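## Task

Using the loose, full salt mill on the table (cast-iron body, round wooden head, body stripe aligned with a line on top of the head), rotate the head relative to the body by a net 7 quarter turns clockwise as viewed from above, counting full revolutions. At the end the mill must stand upright on the table on its own, not held in place by the robot, and both hands must have released it and moved away.

## Robot and tools

Robot: two arms, left_arm and right_arm, facing each other across the table. Each carries the same five-finger right hand, so hand axes and numbers mean the same on both (they are not mirrored). The names do not refer to image sides; left_arm's base is on the +y side.

Scene frame: origin on the table top midway between the arm bases, z up, table surface at z = 0. Positions in metres, orientations as quaternions wxyz. Clockwise seen from above is a negative turn about +z. Reported hand positions can be slightly off, more at long reach.

Hand point: a point fixed to the palm, 0.05 m in front of it, where index pad and thumb tip meet in a pinch. Its axes: +z along the straightened fingers, +y out of the palm, +x across the palm toward the little finger. Straight fingers extend 0.06-0.07 m past the point along +z. Sideways the hand extends 0.08 m on the little-finger side; on the thumb side 0.02 m with the thumb in front of the palm, otherwise up to 0.09 m. A wrist bracket on the little-finger side sits 0.03 m beyond the point along +y and 0.11 m out across the palm; it can collide.

Row layout (used by execute_actions and move): 28 numbers, each in [-1, 1]. First left_arm's 14, then right_arm's 14. Per arm: dx, dy, dz, rx, ry, rz, then little, ring, middle, index, thumb_bend, thumb_turn, force_limit, speed. dx-rz are an offset, not a pose: displacement of the hand point from its measured pose at the start of the action, expressed in the hand point's own axes; 1.0 equals 0.6 m or 180 degrees; rx, ry, rz form one rotation vector. Optionally 12 more numbers in [0, 1] follow: per-joint stiffness scales, left's 6 then right's 6, joint order as in the Joint positions line; they persist until changed.

Hand numbers are absolute targets, not offsets. Fingers and thumb_bend: +1 straight, -1 fully curled. thumb_turn: +1 beside the palm, -1 in front of it opposite the fingers. A pinch is roughly index -0.22, thumb_bend -0.75, thumb_turn -0.57. force_limit maps linearly from about 0 N (-1) to 10 N (+1) fingertip force, 15 N for the two thumb motors; it only stops closing. speed maps from near zero (-1) to full (+1), full travel in 0.6 s; close at -0.9 or slower for a gentle grip. There is no keep-as-is value: repeat the hand's last eight numbers, or before any were sent, its hand_measured six plus hand_force_limit and hand_speed. With the thumb fully in front, the hand can wrap objects 0.035-0.08 m wide, lying across the palm on the wrist side of the point; turn the thumb before approaching. A motor moves only when its target changes by 0.01 or more, then locks.

execute_actions(actions): a list of actions; each action is a table of up to 15 rows, one row per 1/30 s step, the last row held to fill 15 steps (0.5 s). Every row is measured from the pose at that action's start, not from the prior row; for a call's first action, that start is the last reported pose. An empty list just returns state and images. Each step the commanded pose is clipped to within 100 mm and 16 degrees of the measured pose, and motion lags about 0.17 s, so big offsets need several actions.

move(target, speed, stop_force, blocking): target is one row as above, offsets from the pose in the latest result showing one. Each hand point travels straight, turning the shorter way, paths ending together in 0.5-10 s. speed: m/s, 0.002-0.5, default 0.25; turning limited to twice that in rad/s. stop_force: N, 9-40, one value for both arms; an arm's path ends when its wrist sensor feels that much added push against the motion; use very low speed with it, do not rely on it when the hand point rotates, and omit it when backing off something. Not allowed with blocking=false, nor in the first 0.2 s. blocking=false returns after 0.5 s; then use wait or stop before other motion. Moves do not avoid obstacles or the other arm.

wait(seconds 0-10) lets time pass. stop brakes a running move. zoom_image(camera, region [x0, y0, x1, y1], at most 504x504) enlarges part of cam_high, cam_low, cam_left_wrist or cam_right_wrist (all 504x504). show_instructions shows reference images. finished_scene(scene 1 or 2) ends the scene irreversibly; do it only when the mill is turned, upright, released and clear.

Results: per-arm hand point pose and velocities, Hand target lines, pose unreachable warnings, joint positions and torques, Wrist force and Wrist torque in the end-effector axes (noisy, offsets up to ~4 N, saturate near 50 N), and hand_measured, hand_stopped_by (moving, target, force, stalled, fault), hand_load_n (positive pushes a finger open; near 0 means grip lost), hand_force_limit, hand_speed. A move adds a move: line: done, off_target, moving, held, fault or contact, with limits=paced or limits=held.

Avoid: pushing a stiff arm past contact (torque limits 130 N m for big joints, 24.3 N m for the wrists; 150 N external force; either stops the arm 10 s), letting the arms hit or press each other, knocking or tipping the mill, dropping anything off the table, and holding loads long enough to trigger MOTOR HOT (70 °C) or brakes (85 °C). A practical approach: one hand steadies the body while the other grips the head and twists it clockwise in repeated regrips, tracking the head line against the stripe.

Each tool is called after "Call:" in YAML: its name, and indented under it one key for each argument.

Reference images:

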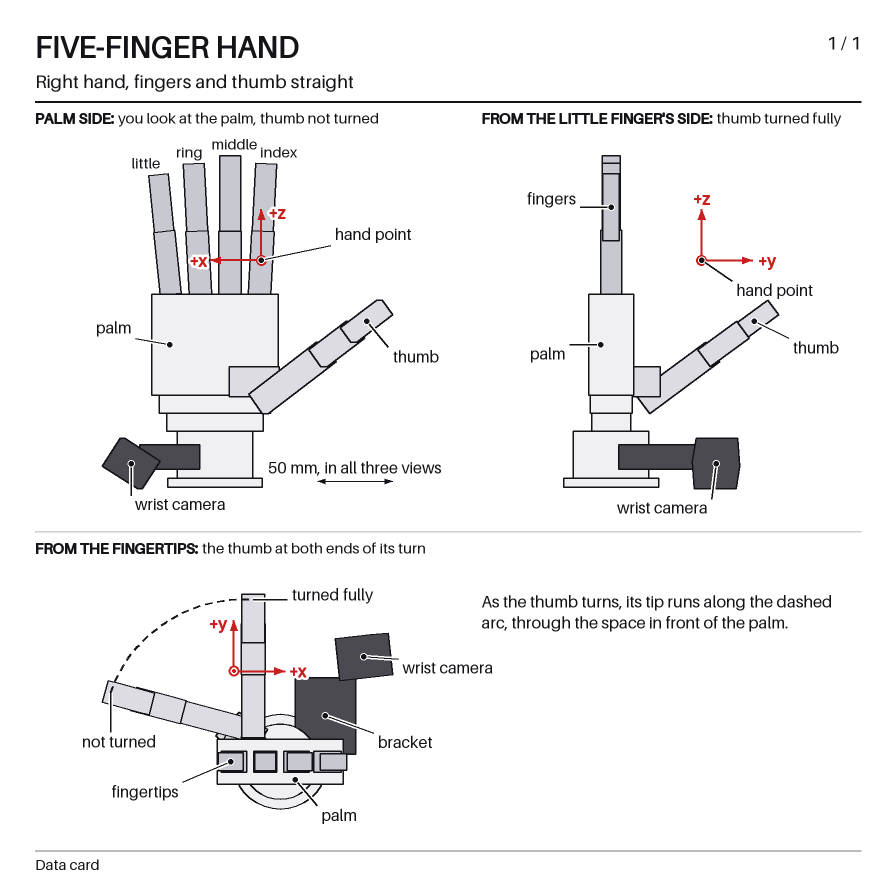

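## Session

Call:
execute_actions:
  actions: []

Scene clock: 0.00 s.
left_arm: end_effector_position=(+0.3297, +0.5483, +0.4757) hand_measured=(+1.000, +1.000, +1.000, +1.000, +1.000, +1.000) hand_load_n=(+0.0, +0.0, +0.0, +0.0, +0.0, +0.0) hand_stopped_by=(target, target, target, target, target, target) hand_force_limit=0.00 hand_speed=-0.80 end_effector_quat_wxyz=(-0.001, +0.309, +0.951, -0.012) end_effector_velocity=(-0.000, -0.000, -0.000) end_effector_angular_velocity=(+0.002, +0.001, -0.001) | right_arm: end_effector_position=(+0.1697, -0.3452, +0.4724) hand_measured=(+1.000, +1.000, +1.000, +1.000, +1.000, +1.000) hand_load_n=(+0.0, +0.0, +0.0, +0.0, +0.0, +0.0) hand_stopped_by=(target, target, target, target, target, target) hand_force_limit=0.00 hand_speed=-0.80 end_effector_quat_wxyz=(+0.000, -0.299, +0.954, -0.015) end_effector_velocity=(+0.000, +0.000, -0.000) end_effector_angular_velocity=(-0.000, +0.001, +0.000)
Joint positions: left_arm=[ 0.53  -1.726  1.345  1.94   1.592 -1.856] | right_arm=[-1.169 -1.713  1.344  1.939  1.6   -1.882]
Joint velocities: left_arm=[-0.001  0.001  0.     0.002 -0.    -0.   ] | right_arm=[ 0.     0.001 -0.     0.    -0.    -0.   ]
Joint torques (N m, as the arm reports them, + toward a larger angle): no reading
Wrist force (N, on the end effector, along its own x y z axes, offset not removed): no reading
Wrist torque (N m, same axes, about the end effector's origin, offset not removed): no reading
Hand target (left_arm): +0.330, +0.548, +0.476; -0.001, +0.309, +0.951, -0.012
Hand target (right_arm): +0.170, -0.345, +0.472; +0.000, -0.299, +0.954, -0.015
Joint stiffness scale: left_arm=[1. 1. 1. 1. 1. 1.] | right_arm=[1. 1. 1. 1. 1. 1.]

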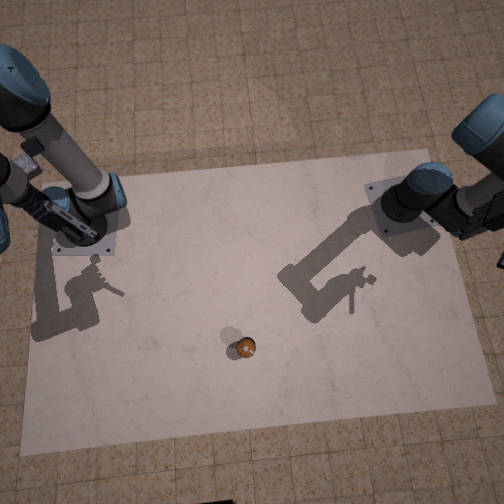

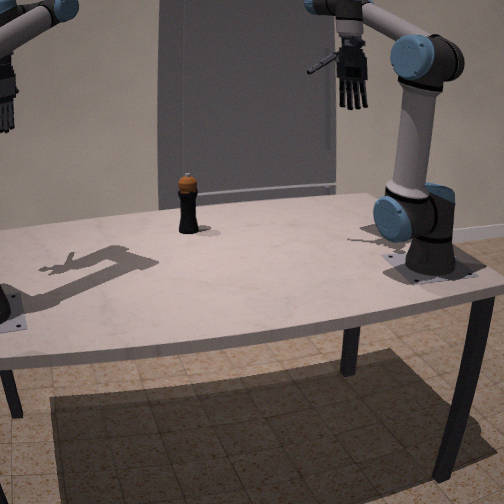

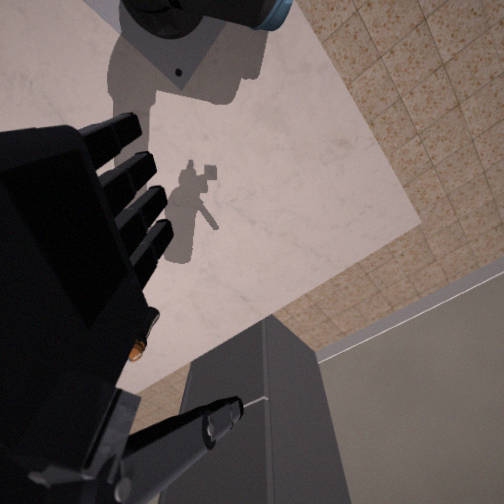

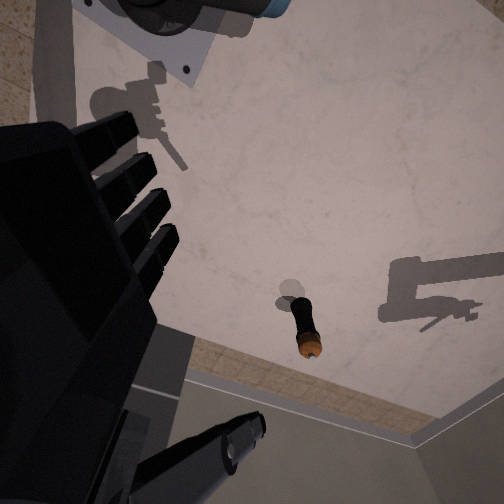

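Call:
zoom_image:
  camera: "cam_low"
  region: [140,160,240,250]

Call:
zoom_image:
  camera: "cam_high"
  region: [210,315,280,375]

Call:
move:
  target: [-0.59,-0.54,0.3,0,0,0,1,1,1,1,1,-1,0.5,0.5,-0.36,-0.11,0.5,0,0,0,1,1,1,1,1,-1,0.5,0.5]

Region (140, 160, 240, 250) of cam_low's 504x504 image, scaled by 5.040, with more detail than that image has; it fills the top 454 rows of this view, and the rest is white.

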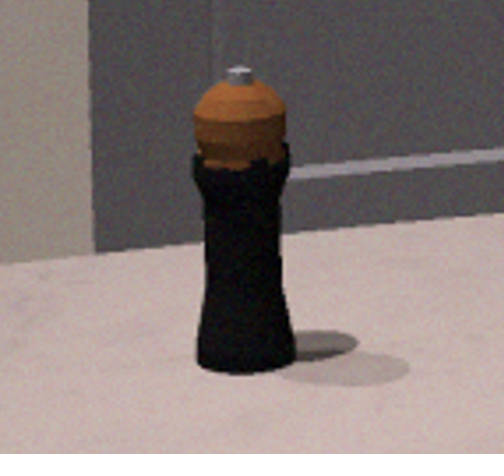

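Region (210, 315, 280, 375) of cam_high's 504x504 image, scaled by 7.200, with more detail than that image has; it fills the top 432 rows of this view, and the rest is white.

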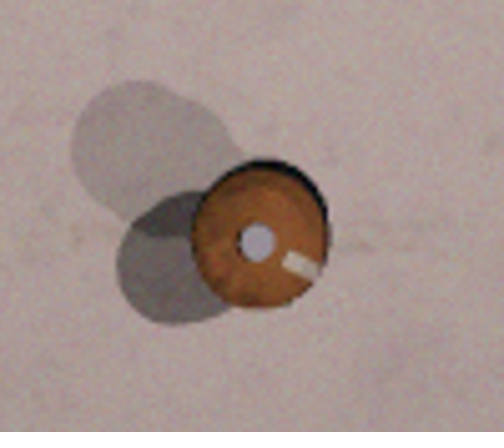

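Scene clock: 21.33 s.
left_arm: end_effector_position=(+0.4228, +0.0736, +0.3037) hand_measured=(+1.000, +1.000, +1.000, +1.000, +1.000, -1.000) hand_load_n=(+0.0, +0.0, +0.0, +0.0, +0.0, +0.0) hand_stopped_by=(target, target, target, target, target, target) hand_force_limit=0.50 hand_speed=0.50 end_effector_quat_wxyz=(+0.011, +0.313, +0.949, -0.021) end_effector_velocity=(-0.001, +0.004, -0.001) end_effector_angular_velocity=(+0.034, +0.011, +0.001) | right_arm: end_effector_position=(+0.3859, -0.2850, +0.1722) hand_measured=(+1.000, +1.000, +1.000, +1.000, +1.000, -1.000) hand_load_n=(+0.0, +0.0, +0.0, +0.0, +0.0, +0.0) hand_stopped_by=(target, target, target, target, target, target) hand_force_limit=0.50 hand_speed=0.50 end_effector_quat_wxyz=(-0.001, -0.300, +0.954, -0.015) end_effector_velocity=(+0.000, +0.000, -0.001) end_effector_angular_velocity=(-0.000, +0.001, -0.000)
Joint positions: left_arm=[ 0.185 -0.532  0.052  2.004  1.577 -2.193] | right_arm=[-1.182 -1.185  1.529  1.229  1.6   -1.896]
Joint velocities: left_arm=[ 0.001  0.088 -0.167  0.115  0.    -0.001] | right_arm=[-0.     0.003 -0.    -0.001  0.    -0.   ]
Joint torques (N m, as the arm reports them, + toward a larger angle): left_arm=[  1.29 -53.54 -14.07   2.51   0.02  -0.26] | right_arm=[  0.45 -31.   -22.47   2.16  -0.22   0.37]
Wrist force (N, on the end effector, along its own x y z axes, offset not removed): left_arm=[3.8 0.6 0.2] | right_arm=[-3.3 -3.4 -4.9]
Wrist torque (N m, same axes, about the end effector's origin, offset not removed): left_arm=[0.31 -0.43 0.18] | right_arm=[-0.06 0.71 -0.31]
Hand target (left_arm): +0.423, +0.075, +0.305; +0.010, +0.313, +0.950, -0.019
Hand target (right_arm): +0.388, -0.284, +0.173; +0.000, -0.299, +0.954, -0.015
Off the commanded pose (left_arm): 0.002 m, 2 deg.
Off the commanded pose (right_arm): 0.002 m, 0 deg.
Joint stiffness scale: left_arm=[1. 1. 1. 1. 1. 1.] | right_arm=[1. 1. 1. 1. 1. 1.]
elbow stopped short (left arm): the move would have taken joint 3 (elbow) straighter than the controller allows; a more bent joint 3 avoids this.
move: done

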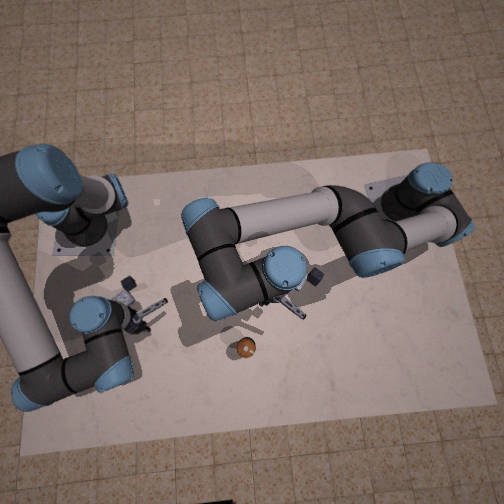

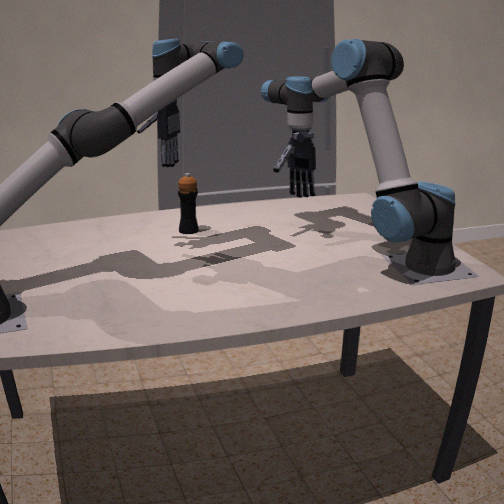

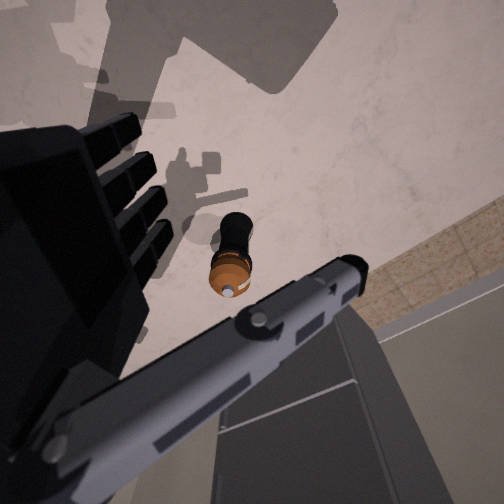

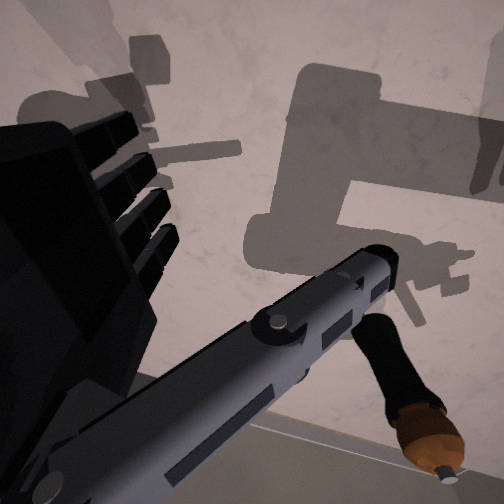

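Call:
move:
  target: [0.45,0.14,-0.08,0,0,-0.8,1,1,1,1,1,-1,0.5,0.5,0.1,0,-0.1,0,0,0.861,1,1,1,1,1,-1,0.5,0.5]
  speed: 0.4

Call:
move:
  target: [0,0,0,0,0,-0.4,1,1,1,1,1,-1,0.5,0.5,0.2,0,0.15,0,0.5,0,1,1,1,1,1,-1,0.5,0.5]
  speed: 0.3

Scene clock: 52.20 s.
left_arm: end_effector_position=(+0.2563, +0.3030, +0.3400) hand_measured=(+1.000, +1.000, +1.000, +1.000, +1.000, -1.000) hand_load_n=(+0.0, +0.0, +0.0, +0.0, +0.0, +0.0) hand_stopped_by=(target, target, target, target, target, target) hand_force_limit=0.50 hand_speed=0.50 end_effector_quat_wxyz=(+0.017, +0.806, -0.592, +0.017) end_effector_velocity=(-0.000, -0.000, -0.000) end_effector_angular_velocity=(+0.001, -0.002, +0.011) | right_arm: end_effector_position=(+0.3355, -0.3185, +0.2322) hand_measured=(+1.000, +1.000, +1.000, +1.000, +1.000, -1.000) hand_load_n=(+0.0, +0.0, +0.0, +0.0, +0.0, +0.0) hand_stopped_by=(target, target, target, target, target, target) hand_force_limit=0.50 hand_speed=0.50 end_effector_quat_wxyz=(+0.013, +0.866, +0.499, -0.005) end_effector_velocity=(-0.001, -0.001, +0.001) end_effector_angular_velocity=(-0.003, -0.001, -0.013)
Joint positions: left_arm=[ 0.289 -1.357  1.312  1.57   1.583 -4.602] | right_arm=[-0.894 -1.247  1.468  1.362  1.597  1.097]
Joint velocities: left_arm=[-0.001 -0.002  0.002 -0.001 -0.003 -0.012] | right_arm=[ 0.     0.    -0.002  0.002  0.002  0.014]
Joint torques (N m, as the arm reports them, + toward a larger angle): left_arm=[ -1.1  -29.44 -13.9    1.72  -0.49  -0.16] | right_arm=[  2.19 -29.15 -22.96   2.44   0.41   0.54]
Wrist force (N, on the end effector, along its own x y z axes, offset not removed): left_arm=[3.3 0.9 -1.3] | right_arm=[-0.7 0.1 1.5]
Wrist torque (N m, same axes, about the end effector's origin, offset not removed): left_arm=[0.34 -0.72 0.18] | right_arm=[-0.03 0.03 0.00]
Hand target (left_arm): +0.256, +0.304, +0.340; +0.016, +0.806, -0.591, +0.017
Hand target (right_arm): +0.336, -0.317, +0.233; +0.014, +0.866, +0.499, -0.005
Off the commanded pose (left_arm): 0.001 m, 0 deg.
Off the commanded pose (right_arm): 0.001 m, 0 deg.
Joint stiffness scale: left_arm=[1. 1. 1. 1. 1. 1.] | right_arm=[1. 1. 1. 1. 1. 1.]
move: done

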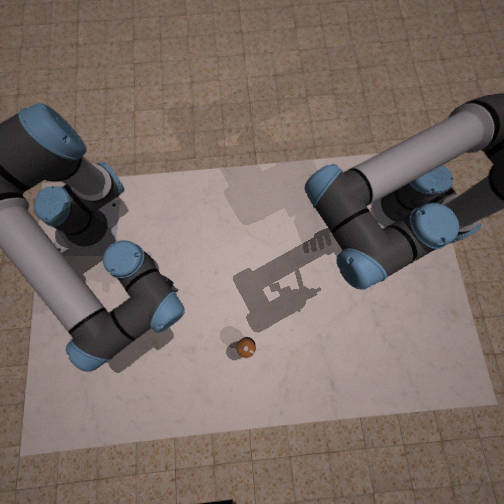

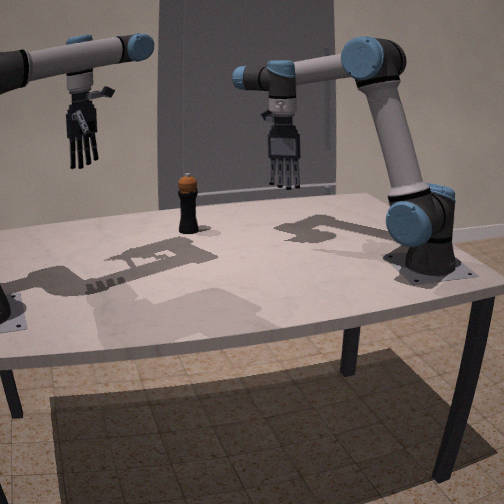

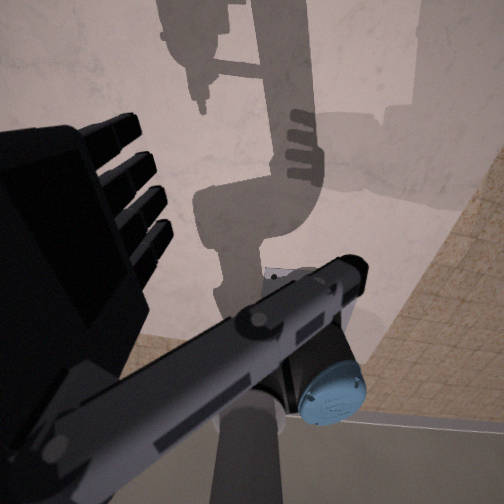

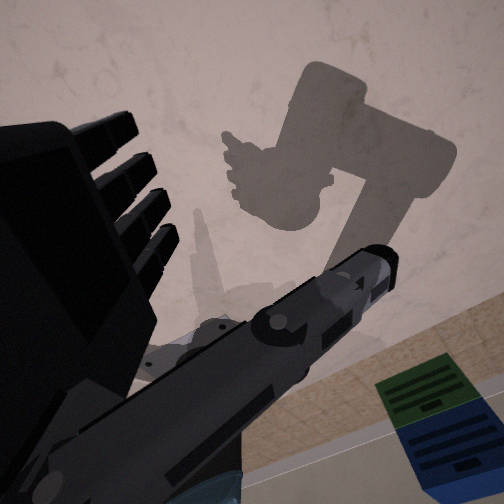

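Scene clock: 55.67 s.
left_arm: end_effector_position=(+0.2569, +0.3022, +0.3404) hand_measured=(+1.000, +1.000, +1.000, +1.000, +1.000, -1.000) hand_load_n=(+0.0, +0.0, +0.0, +0.0, +0.0, +0.0) hand_stopped_by=(target, target, target, target, target, target) hand_force_limit=0.50 hand_speed=0.50 end_effector_quat_wxyz=(+0.024, +1.000, -0.005, +0.004) end_effector_velocity=(+0.000, -0.001, -0.000) end_effector_angular_velocity=(-0.002, -0.001, +0.002) | right_arm: end_effector_position=(+0.3984, -0.2175, +0.1418) hand_measured=(+1.000, +1.000, +1.000, +1.000, +1.000, -1.000) hand_load_n=(+0.0, +0.0, +0.0, +0.0, +0.0, +0.0) hand_stopped_by=(target, target, target, target, target, target) hand_force_limit=0.50 hand_speed=0.50 end_effector_quat_wxyz=(-0.342, +0.615, +0.364, +0.610) end_effector_velocity=(+0.003, +0.000, +0.003) end_effector_angular_velocity=(+0.014, -0.015, -0.005)
Joint positions: left_arm=[ 0.278 -1.547  1.534  1.537  1.583 -5.87 ] | right_arm=[-1.212 -1.553  2.469 -0.886  0.779  1.527]
Joint velocities: left_arm=[-0.001 -0.     0.    -0.002 -0.    -0.002] | right_arm=[ 0.002  0.005  0.005 -0.037  0.007  0.014]
Joint torques (N m, as the arm reports them, + toward a larger angle): left_arm=[ -1.4  -21.98 -14.6    1.7   -0.49  -0.24] | right_arm=[  2.05 -13.11 -10.56  -1.46  -0.13   0.38]
Wrist force (N, on the end effector, along its own x y z axes, offset not removed): left_arm=[2.2 1.1 3.2] | right_arm=[4.8 -5.0 0.6]
Wrist torque (N m, same axes, about the end effector's origin, offset not removed): left_arm=[0.35 -0.75 0.12] | right_arm=[-0.75 -0.70 0.41]
Hand target (left_arm): +0.256, +0.303, +0.340; +0.023, +1.000, -0.005, +0.004
Hand target (right_arm): +0.396, -0.217, +0.139; -0.343, +0.616, +0.363, +0.609
Off the commanded pose (left_arm): 0.001 m, 0 deg.
Off the commanded pose (right_arm): 0.003 m, 0 deg.
Joint stiffness scale: left_arm=[1. 1. 1. 1. 1. 1.] | right_arm=[1. 1. 1. 1. 1. 1.]
move: done

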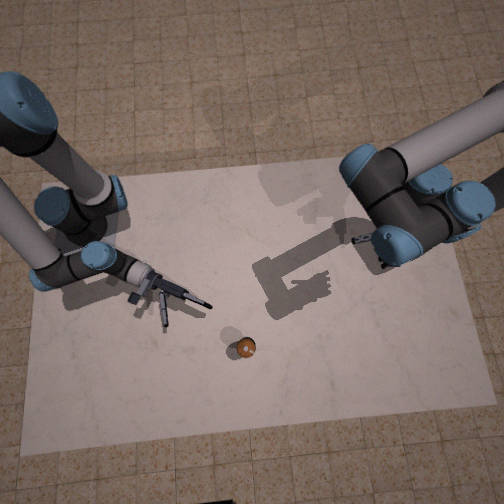

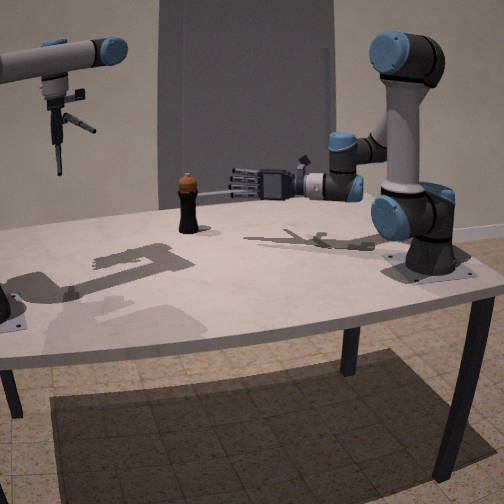

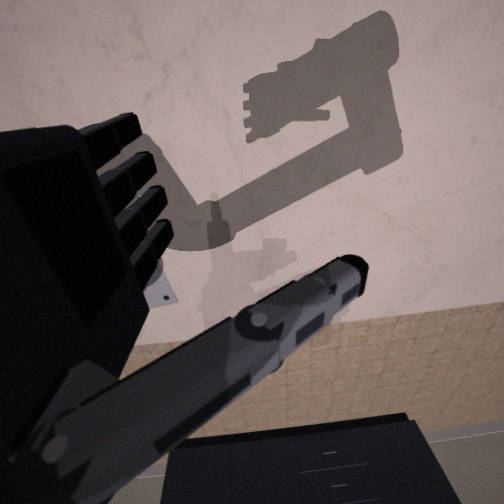

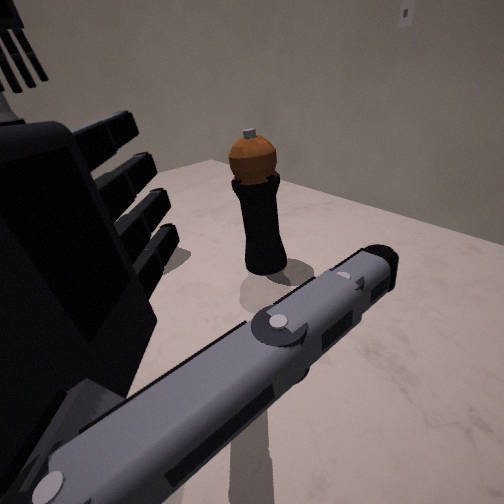

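Call:
move:
  target: [0,0,0,0.015,0,0,1,1,1,1,1,-1,0.5,0.5,-0.17,0,0.25,0,0.007,0.007,1,1,1,1,1,-1,0.5,0.5]
  speed: 0.15

Call:
zoom_image:
  camera: "cam_high"
  region: [160,280,300,400]

Call:
zoom_image:
  camera: "cam_low"
  region: [150,150,330,270]

Scene clock: 69.17 s.
left_arm: end_effector_position=(+0.2567, +0.3034, +0.3402) hand_measured=(+1.000, +1.000, +1.000, +1.000, +1.000, -1.000) hand_load_n=(+0.0, +0.0, +0.0, +0.0, +0.0, +0.0) hand_stopped_by=(target, target, target, target, target, target) hand_force_limit=0.50 hand_speed=0.50 end_effector_quat_wxyz=(+0.000, +1.000, -0.004, +0.003) end_effector_velocity=(-0.000, +0.000, +0.000) end_effector_angular_velocity=(+0.001, +0.000, +0.000) | right_arm: end_effector_position=(+0.4735, -0.0925, +0.0359) hand_measured=(+1.000, +1.000, +1.000, +1.000, +1.000, -1.000) hand_load_n=(+0.0, +0.0, +0.0, +0.0, +0.0, +0.0) hand_stopped_by=(target, target, target, target, target, target) hand_force_limit=0.50 hand_speed=0.50 end_effector_quat_wxyz=(-0.352, +0.613, +0.353, +0.612) end_effector_velocity=(+0.001, +0.001, -0.001) end_effector_angular_velocity=(-0.000, +0.001, -0.002)
Joint positions: left_arm=[ 0.265 -1.529  1.519  1.578  1.565 -5.884] | right_arm=[-0.942 -1.003  2.128 -1.123  1.05   1.57 ]
Joint velocities: left_arm=[-0.    -0.    -0.     0.001 -0.    -0.001] | right_arm=[ 0.002  0.004 -0.004  0.     0.004  0.   ]
Joint torques (N m, as the arm reports them, + toward a larger angle): left_arm=[ -0.83 -17.66 -19.64   2.5   -0.48  -0.39] | right_arm=[  2.67 -31.34 -15.61  -1.81   0.22   0.45]
Wrist force (N, on the end effector, along its own x y z axes, offset not removed): left_arm=[2.0 -1.5 1.7] | right_arm=[-1.6 -0.5 0.2]
Wrist torque (N m, same axes, about the end effector's origin, offset not removed): left_arm=[-0.28 -0.71 0.07] | right_arm=[-0.02 0.02 0.01]
Hand target (left_arm): +0.257, +0.302, +0.340; -0.000, +1.000, -0.005, +0.004
Hand target (right_arm): +0.474, -0.091, +0.036; -0.353, +0.612, +0.353, +0.613
Off the commanded pose (left_arm): 0.001 m, 0 deg.
Off the commanded pose (right_arm): 0.002 m, 0 deg.
Joint stiffness scale: left_arm=[1. 1. 1. 1. 1. 1.] | right_arm=[1. 1. 1. 1. 1. 1.]
move: done

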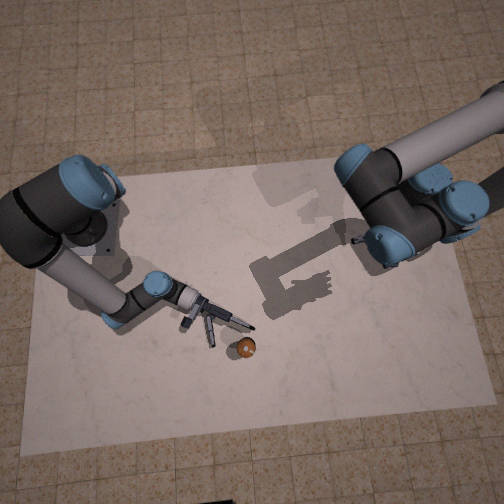

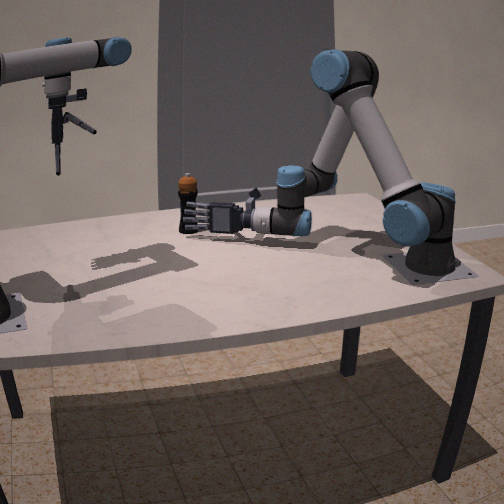

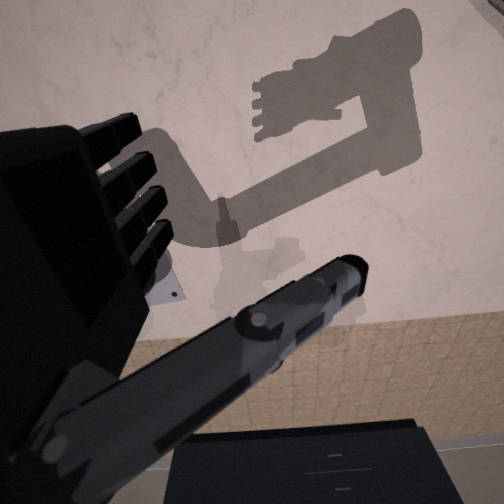

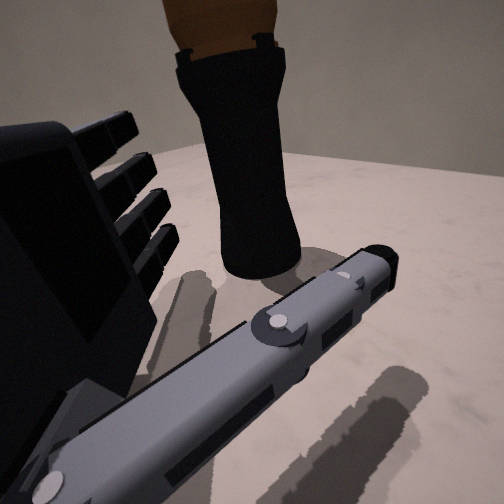

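Region (160, 280, 300, 400) of cam_high's 504x504 image, scaled by 3.600, with more detail than that image has; it fills the top 432 rows of this view, and the rest is white.

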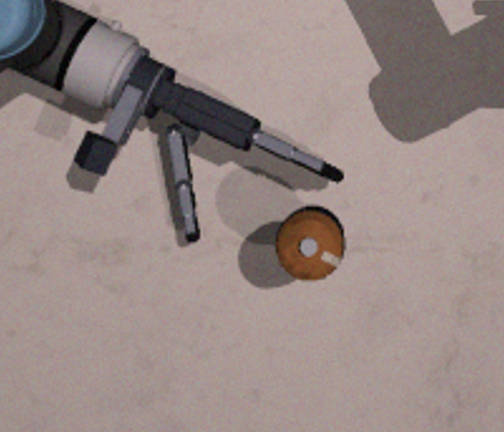

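Region (150, 150, 330, 270) of cam_low's 504x504 image, scaled by 2.800, with more detail than that image has.

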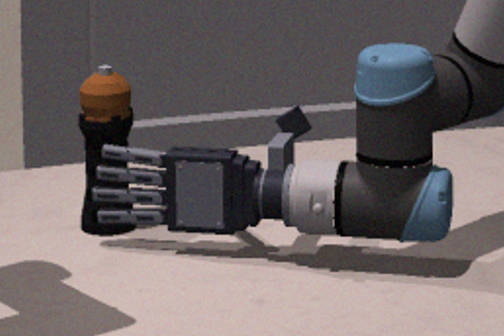

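Call:
move:
  target: [0,0,0,0,0,0,1,1,1,1,1,-1,0.5,0.5,0,0.02,0.138,0,0,0,1,1,1,1,1,-1,0.5,0.5]
  speed: 0.06

Call:
move:
  target: [0,0,0,0,0,0,1,1,1,1,1,-1,0.5,0.5,0,0,0,0,0,0,-1,-1,-1,-1,-1,-1,1,-0.5]

Call:
zoom_image:
  camera: "cam_high"
  region: [160,280,300,400]

Scene clock: 80.47 s.
left_arm: end_effector_position=(+0.2567, +0.3034, +0.3402) hand_measured=(+1.000, +1.000, +1.000, +1.000, +1.000, -1.000) hand_load_n=(+0.0, +0.0, +0.0, +0.0, +0.0, +0.0) hand_stopped_by=(target, target, target, target, target, target) hand_force_limit=0.50 hand_speed=0.50 end_effector_quat_wxyz=(+0.000, +1.000, -0.004, +0.003) end_effector_velocity=(+0.000, -0.000, -0.000) end_effector_angular_velocity=(-0.001, -0.000, +0.001) | right_arm: end_effector_position=(+0.5248, -0.0288, +0.0353) hand_measured=(+1.000, +1.000, +1.000, +1.000, +1.000, -1.000) hand_load_n=(+0.0, +0.0, +0.0, +0.0, +0.0, +0.0) hand_stopped_by=(target, target, target, target, target, target) hand_force_limit=0.50 hand_speed=0.50 end_effector_quat_wxyz=(-0.352, +0.614, +0.353, +0.612) end_effector_velocity=(+0.001, +0.001, -0.001) end_effector_angular_velocity=(-0.003, +0.004, -0.002)
Joint positions: left_arm=[ 0.265 -1.529  1.519  1.578  1.565 -5.884] | right_arm=[-0.88  -0.893  1.878 -0.982  1.113  1.57 ]
Joint velocities: left_arm=[ 0.     0.     0.    -0.001 -0.    -0.001] | right_arm=[ 0.001  0.003 -0.006  0.009  0.003  0.   ]
Joint torques (N m, as the arm reports them, + toward a larger angle): left_arm=[  0.18 -21.1  -16.89   2.14  -0.19  -0.27] | right_arm=[  2.21 -39.28 -17.32  -1.19   0.25   0.08]
Wrist force (N, on the end effector, along its own x y z axes, offset not removed): left_arm=[5.7 -1.1 1.3] | right_arm=[-1.4 -2.5 -2.8]
Wrist torque (N m, same axes, about the end effector's origin, offset not removed): left_arm=[-0.30 -1.22 0.35] | right_arm=[-0.03 0.17 0.04]
Hand target (left_arm): +0.257, +0.303, +0.340; +0.000, +1.000, -0.004, +0.003
Hand target (right_arm): +0.525, -0.027, +0.036; -0.352, +0.613, +0.353, +0.612
Off the commanded pose (left_arm): 0.000 m, 0 deg.
Off the commanded pose (right_arm): 0.002 m, 0 deg.
Joint stiffness scale: left_arm=[1. 1. 1. 1. 1. 1.] | right_arm=[1. 1. 1. 1. 1. 1.]
move: done

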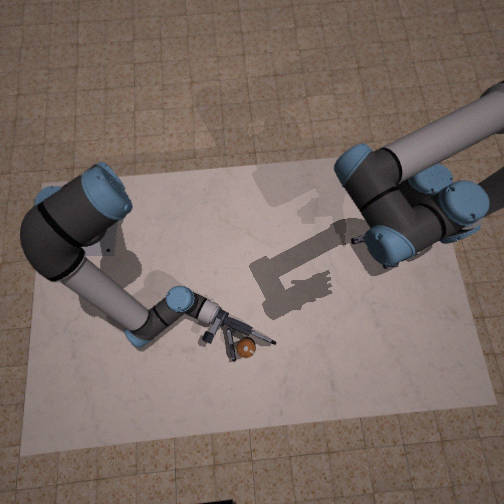

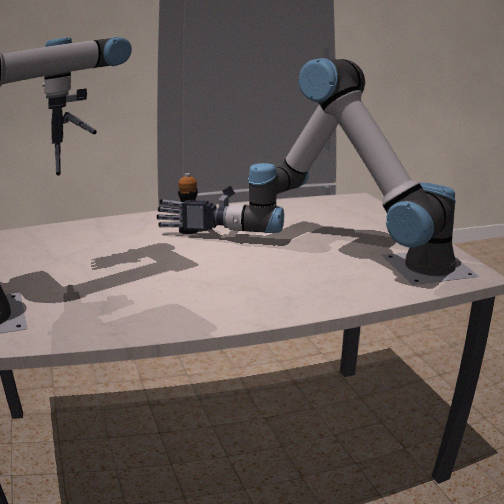

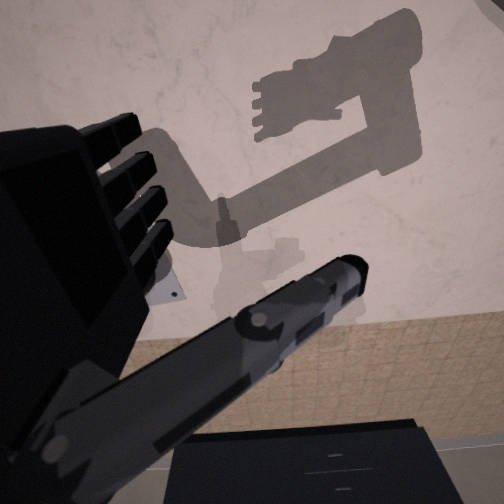

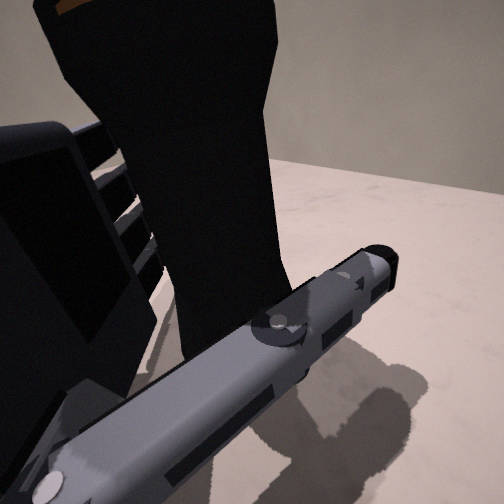

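Scene clock: 82.70 s.
left_arm: end_effector_position=(+0.2567, +0.3034, +0.3402) hand_measured=(+1.000, +1.000, +1.000, +1.000, +1.000, -1.000) hand_load_n=(+0.0, +0.0, +0.0, +0.0, +0.0, +0.0) hand_stopped_by=(target, target, target, target, target, target) hand_force_limit=0.50 hand_speed=0.50 end_effector_quat_wxyz=(+0.000, +1.000, -0.004, +0.003) end_effector_velocity=(-0.000, +0.000, +0.001) end_effector_angular_velocity=(-0.001, -0.000, +0.001) | right_arm: end_effector_position=(+0.5251, -0.0285, +0.0370) hand_measured=(-0.632, -0.300, -0.272, -0.178, +0.224, -1.000) hand_load_n=(+9.5, +0.0, +0.0, +0.0, +3.0, +2.5) hand_stopped_by=(force, force, force, force, force, target) hand_force_limit=1.00 hand_speed=-0.50 end_effector_quat_wxyz=(-0.352, +0.613, +0.353, +0.613) end_effector_velocity=(-0.000, -0.000, -0.000) end_effector_angular_velocity=(-0.000, +0.000, +0.000)
Joint positions: left_arm=[ 0.265 -1.529  1.519  1.578  1.565 -5.884] | right_arm=[-0.879 -0.895  1.878 -0.983  1.113  1.57 ]
Joint velocities: left_arm=[ 0.    -0.001  0.     0.001  0.    -0.001] | right_arm=[ 0. -0.  0.  0. -0.  0.]
Joint torques (N m, as the arm reports them, + toward a larger angle): left_arm=[  0.12 -20.62 -17.3    2.03  -0.42   0.01] | right_arm=[  0.55 -38.22 -13.31  -0.88  -0.31   0.  ]
Wrist force (N, on the end effector, along its own x y z axes, offset not removed): left_arm=[-1.4 0.9 -0.5] | right_arm=[3.0 -5.5 -3.0]
Wrist torque (N m, same axes, about the end effector's origin, offset not removed): left_arm=[0.09 0.22 -0.12] | right_arm=[-0.34 -0.25 -0.08]
Hand target (left_arm): +0.257, +0.303, +0.340; +0.000, +1.000, -0.004, +0.003
Hand target (right_arm): +0.525, -0.029, +0.035; -0.352, +0.614, +0.353, +0.612
Off the commanded pose (left_arm): 0.000 m, 0 deg.
Off the commanded pose (right_arm): 0.002 m, 0 deg.
Joint stiffness scale: left_arm=[1. 1. 1. 1. 1. 1.] | right_arm=[1. 1. 1. 1. 1. 1.]
move: done

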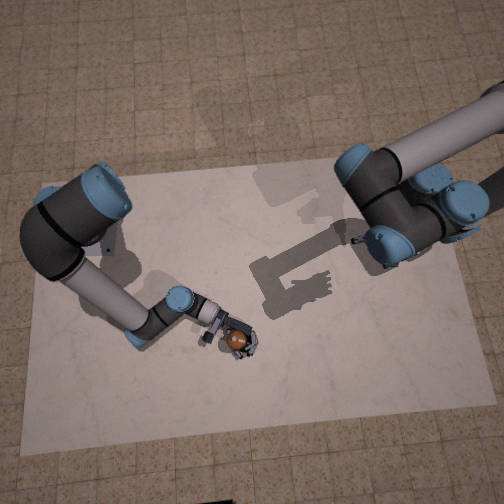

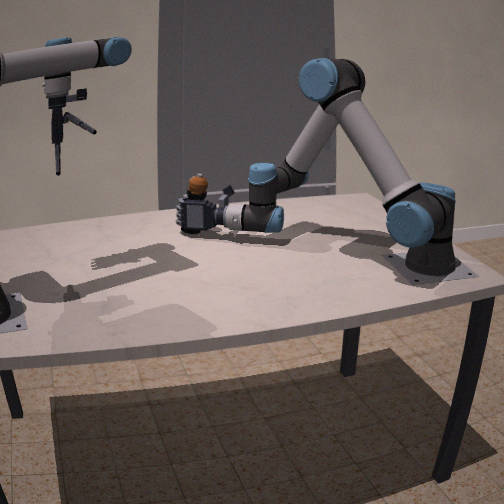

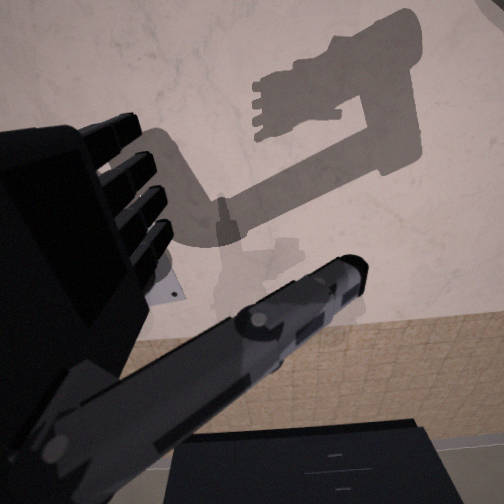

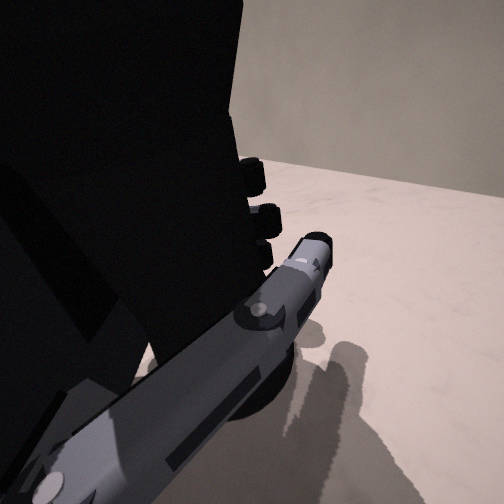

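Region (160, 280, 300, 400) of cam_high's 504x504 image, scaled by 3.600, with more detail than that image has; it fills the top 432 rows of this view, and the rest is white.

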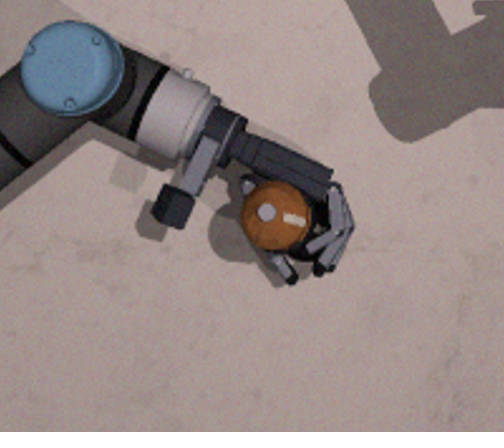

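Call:
move:
  target: [0,0,0,0,0,0,1,1,1,1,1,-1,0.5,0.5,0,0,0,0,0,0,-0.15,-0.15,-1,-1,-1,-1,1,-0.5]

Call:
move:
  target: [0,0,0,0,0,0,1,1,1,1,1,-1,0.5,0.5,0,0,0,0,0,0,-0.15,-0.15,-0.9,-0.9,-0.9,-1,1,-0.7]

Call:
zoom_image:
  camera: "cam_low"
  region: [150,150,330,270]

Scene clock: 99.47 s.
left_arm: end_effector_position=(+0.2567, +0.3034, +0.3402) hand_measured=(+1.000, +1.000, +1.000, +1.000, +1.000, -1.000) hand_load_n=(+0.0, +0.0, +0.0, +0.0, +0.0, +0.0) hand_stopped_by=(target, target, target, target, target, target) hand_force_limit=0.50 hand_speed=0.50 end_effector_quat_wxyz=(+0.000, +1.000, -0.004, +0.003) end_effector_velocity=(+0.000, -0.000, -0.000) end_effector_angular_velocity=(+0.002, +0.001, -0.001) | right_arm: end_effector_position=(+0.5251, -0.0285, +0.0369) hand_measured=(-0.150, -0.150, -0.272, -0.178, +0.222, -1.000) hand_load_n=(+0.0, +0.0, +0.0, +0.0, +0.0, +0.0) hand_stopped_by=(target, target, force, force, force, target) hand_force_limit=1.00 hand_speed=-0.50 end_effector_quat_wxyz=(-0.352, +0.613, +0.353, +0.613) end_effector_velocity=(-0.000, +0.000, -0.000) end_effector_angular_velocity=(-0.000, +0.000, +0.000)
Joint positions: left_arm=[ 0.265 -1.529  1.519  1.578  1.565 -5.884] | right_arm=[-0.879 -0.895  1.878 -0.983  1.113  1.57 ]
Joint velocities: left_arm=[ 0.     0.001  0.     0.    -0.     0.001] | right_arm=[ 0.     0.001 -0.     0.     0.     0.   ]
Joint torques (N m, as the arm reports them, + toward a larger angle): left_arm=[ -0.15 -19.12 -18.15   2.15  -0.24  -0.13] | right_arm=[  0.95 -39.67 -13.56  -1.59  -0.37   0.02]
Wrist force (N, on the end effector, along its own x y z axes, offset not removed): left_arm=[4.3 -0.4 -1.0] | right_arm=[-2.6 0.4 -0.3]
Wrist torque (N m, same axes, about the end effector's origin, offset not removed): left_arm=[0.18 -1.06 0.15] | right_arm=[0.27 0.53 0.19]
Hand target (left_arm): +0.257, +0.303, +0.340; +0.000, +1.000, -0.004, +0.003
Hand target (right_arm): +0.525, -0.028, +0.037; -0.352, +0.613, +0.353, +0.613
Off the commanded pose (left_arm): 0.000 m, 0 deg.
Off the commanded pose (right_arm): 0.000 m, 0 deg.
Joint stiffness scale: left_arm=[1. 1. 1. 1. 1. 1.] | right_arm=[1. 1. 1. 1. 1. 1.]
move: done

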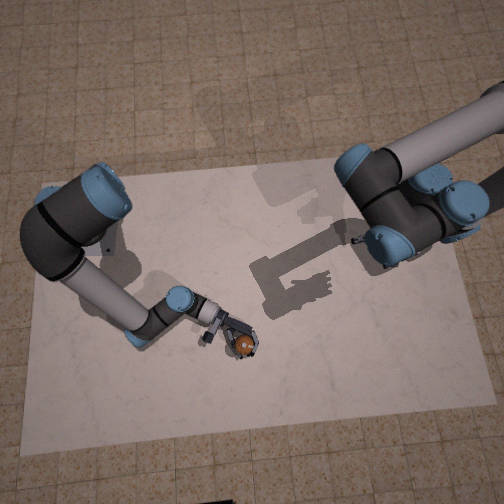

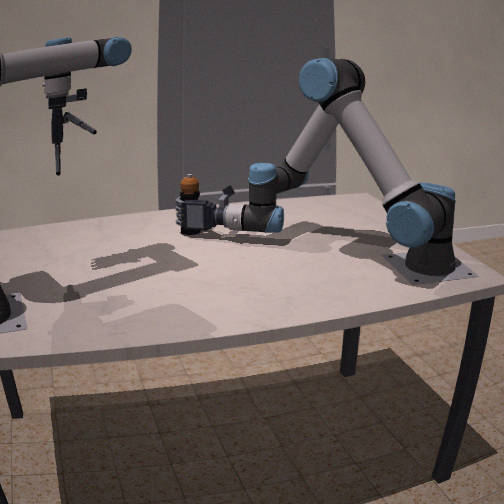

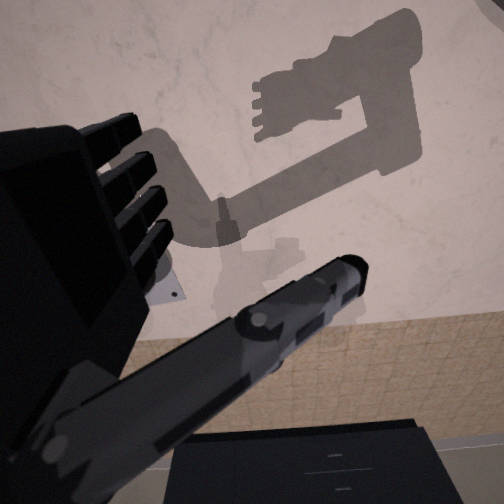

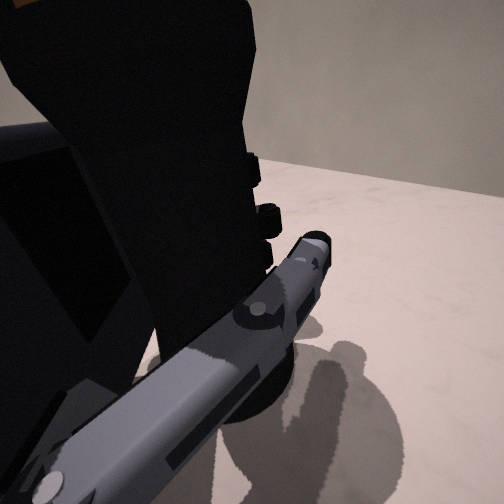

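Scene clock: 100.43 s.
left_arm: end_effector_position=(+0.2567, +0.3034, +0.3402) hand_measured=(+1.000, +1.000, +1.000, +1.000, +1.000, -1.000) hand_load_n=(+0.0, +0.0, +0.0, +0.0, +0.0, +0.0) hand_stopped_by=(target, target, target, target, target, target) hand_force_limit=0.50 hand_speed=0.50 end_effector_quat_wxyz=(+0.000, +1.000, -0.004, +0.003) end_effector_velocity=(+0.000, +0.000, +0.001) end_effector_angular_velocity=(-0.002, -0.001, +0.002) | right_arm: end_effector_position=(+0.5251, -0.0285, +0.0371) hand_measured=(-0.150, -0.150, -0.462, -0.406, +0.038, -1.000) hand_load_n=(+0.0, +0.0, +9.0, +11.0, +14.0, -0.5) hand_stopped_by=(target, target, force, force, force, target) hand_force_limit=1.00 hand_speed=-0.70 end_effector_quat_wxyz=(-0.352, +0.613, +0.353, +0.613) end_effector_velocity=(+0.000, -0.000, +0.000) end_effector_angular_velocity=(+0.000, -0.000, -0.000)
Joint positions: left_arm=[ 0.265 -1.529  1.519  1.578  1.565 -5.884] | right_arm=[-0.879 -0.895  1.878 -0.983  1.113  1.57 ]
Joint velocities: left_arm=[ 0.001 -0.002  0.     0.    -0.    -0.001] | right_arm=[-0. -0. -0.  0.  0.  0.]
Joint torques (N m, as the arm reports them, + toward a larger angle): left_arm=[  0.64 -19.68 -17.66   2.23  -0.3   -0.14] | right_arm=[  0.69 -39.17 -13.9   -1.53  -0.3    0.1 ]
Wrist force (N, on the end effector, along its own x y z axes, offset not removed): left_arm=[2.8 -0.7 -4.4] | right_arm=[-1.3 -3.9 -2.6]
Wrist torque (N m, same axes, about the end effector's origin, offset not removed): left_arm=[0.33 -0.36 -0.13] | right_arm=[-0.28 0.17 -0.11]
Hand target (left_arm): +0.257, +0.303, +0.340; +0.000, +1.000, -0.004, +0.003
Hand target (right_arm): +0.525, -0.028, +0.037; -0.352, +0.613, +0.353, +0.613
Off the commanded pose (left_arm): 0.000 m, 0 deg.
Off the commanded pose (right_arm): 0.000 m, 0 deg.
Joint stiffness scale: left_arm=[1. 1. 1. 1. 1. 1.] | right_arm=[1. 1. 1. 1. 1. 1.]
move: done

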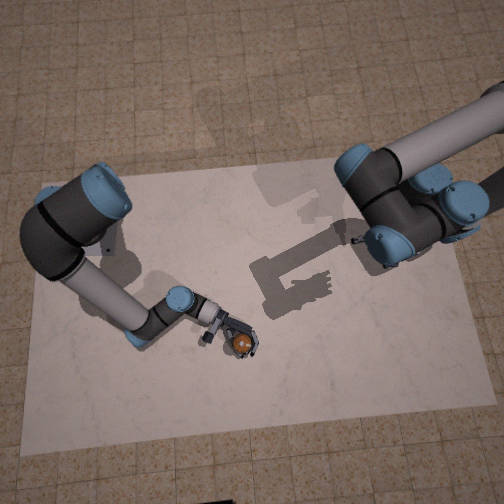

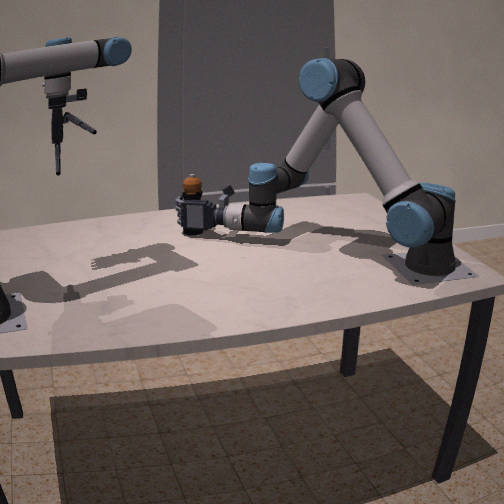

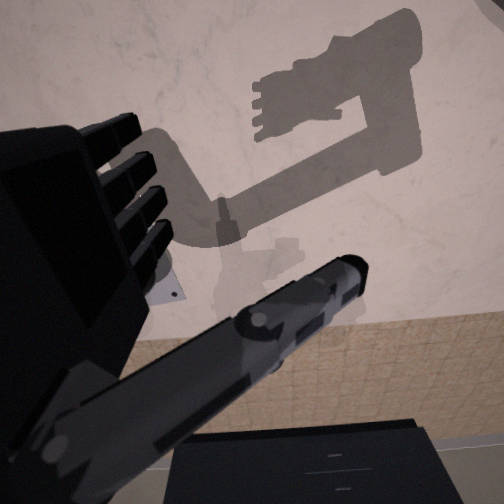

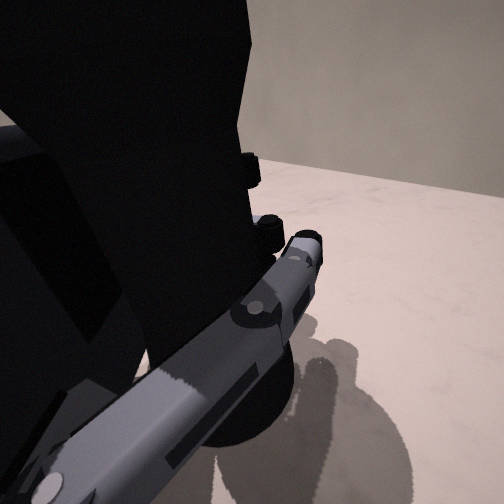

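Region (150, 150, 330, 270) of cam_low's 504x504 image, scaled by 2.800, with more detail than that image has.

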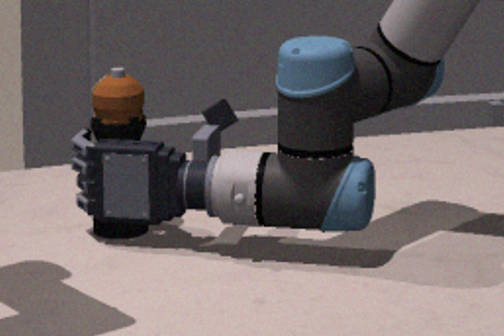

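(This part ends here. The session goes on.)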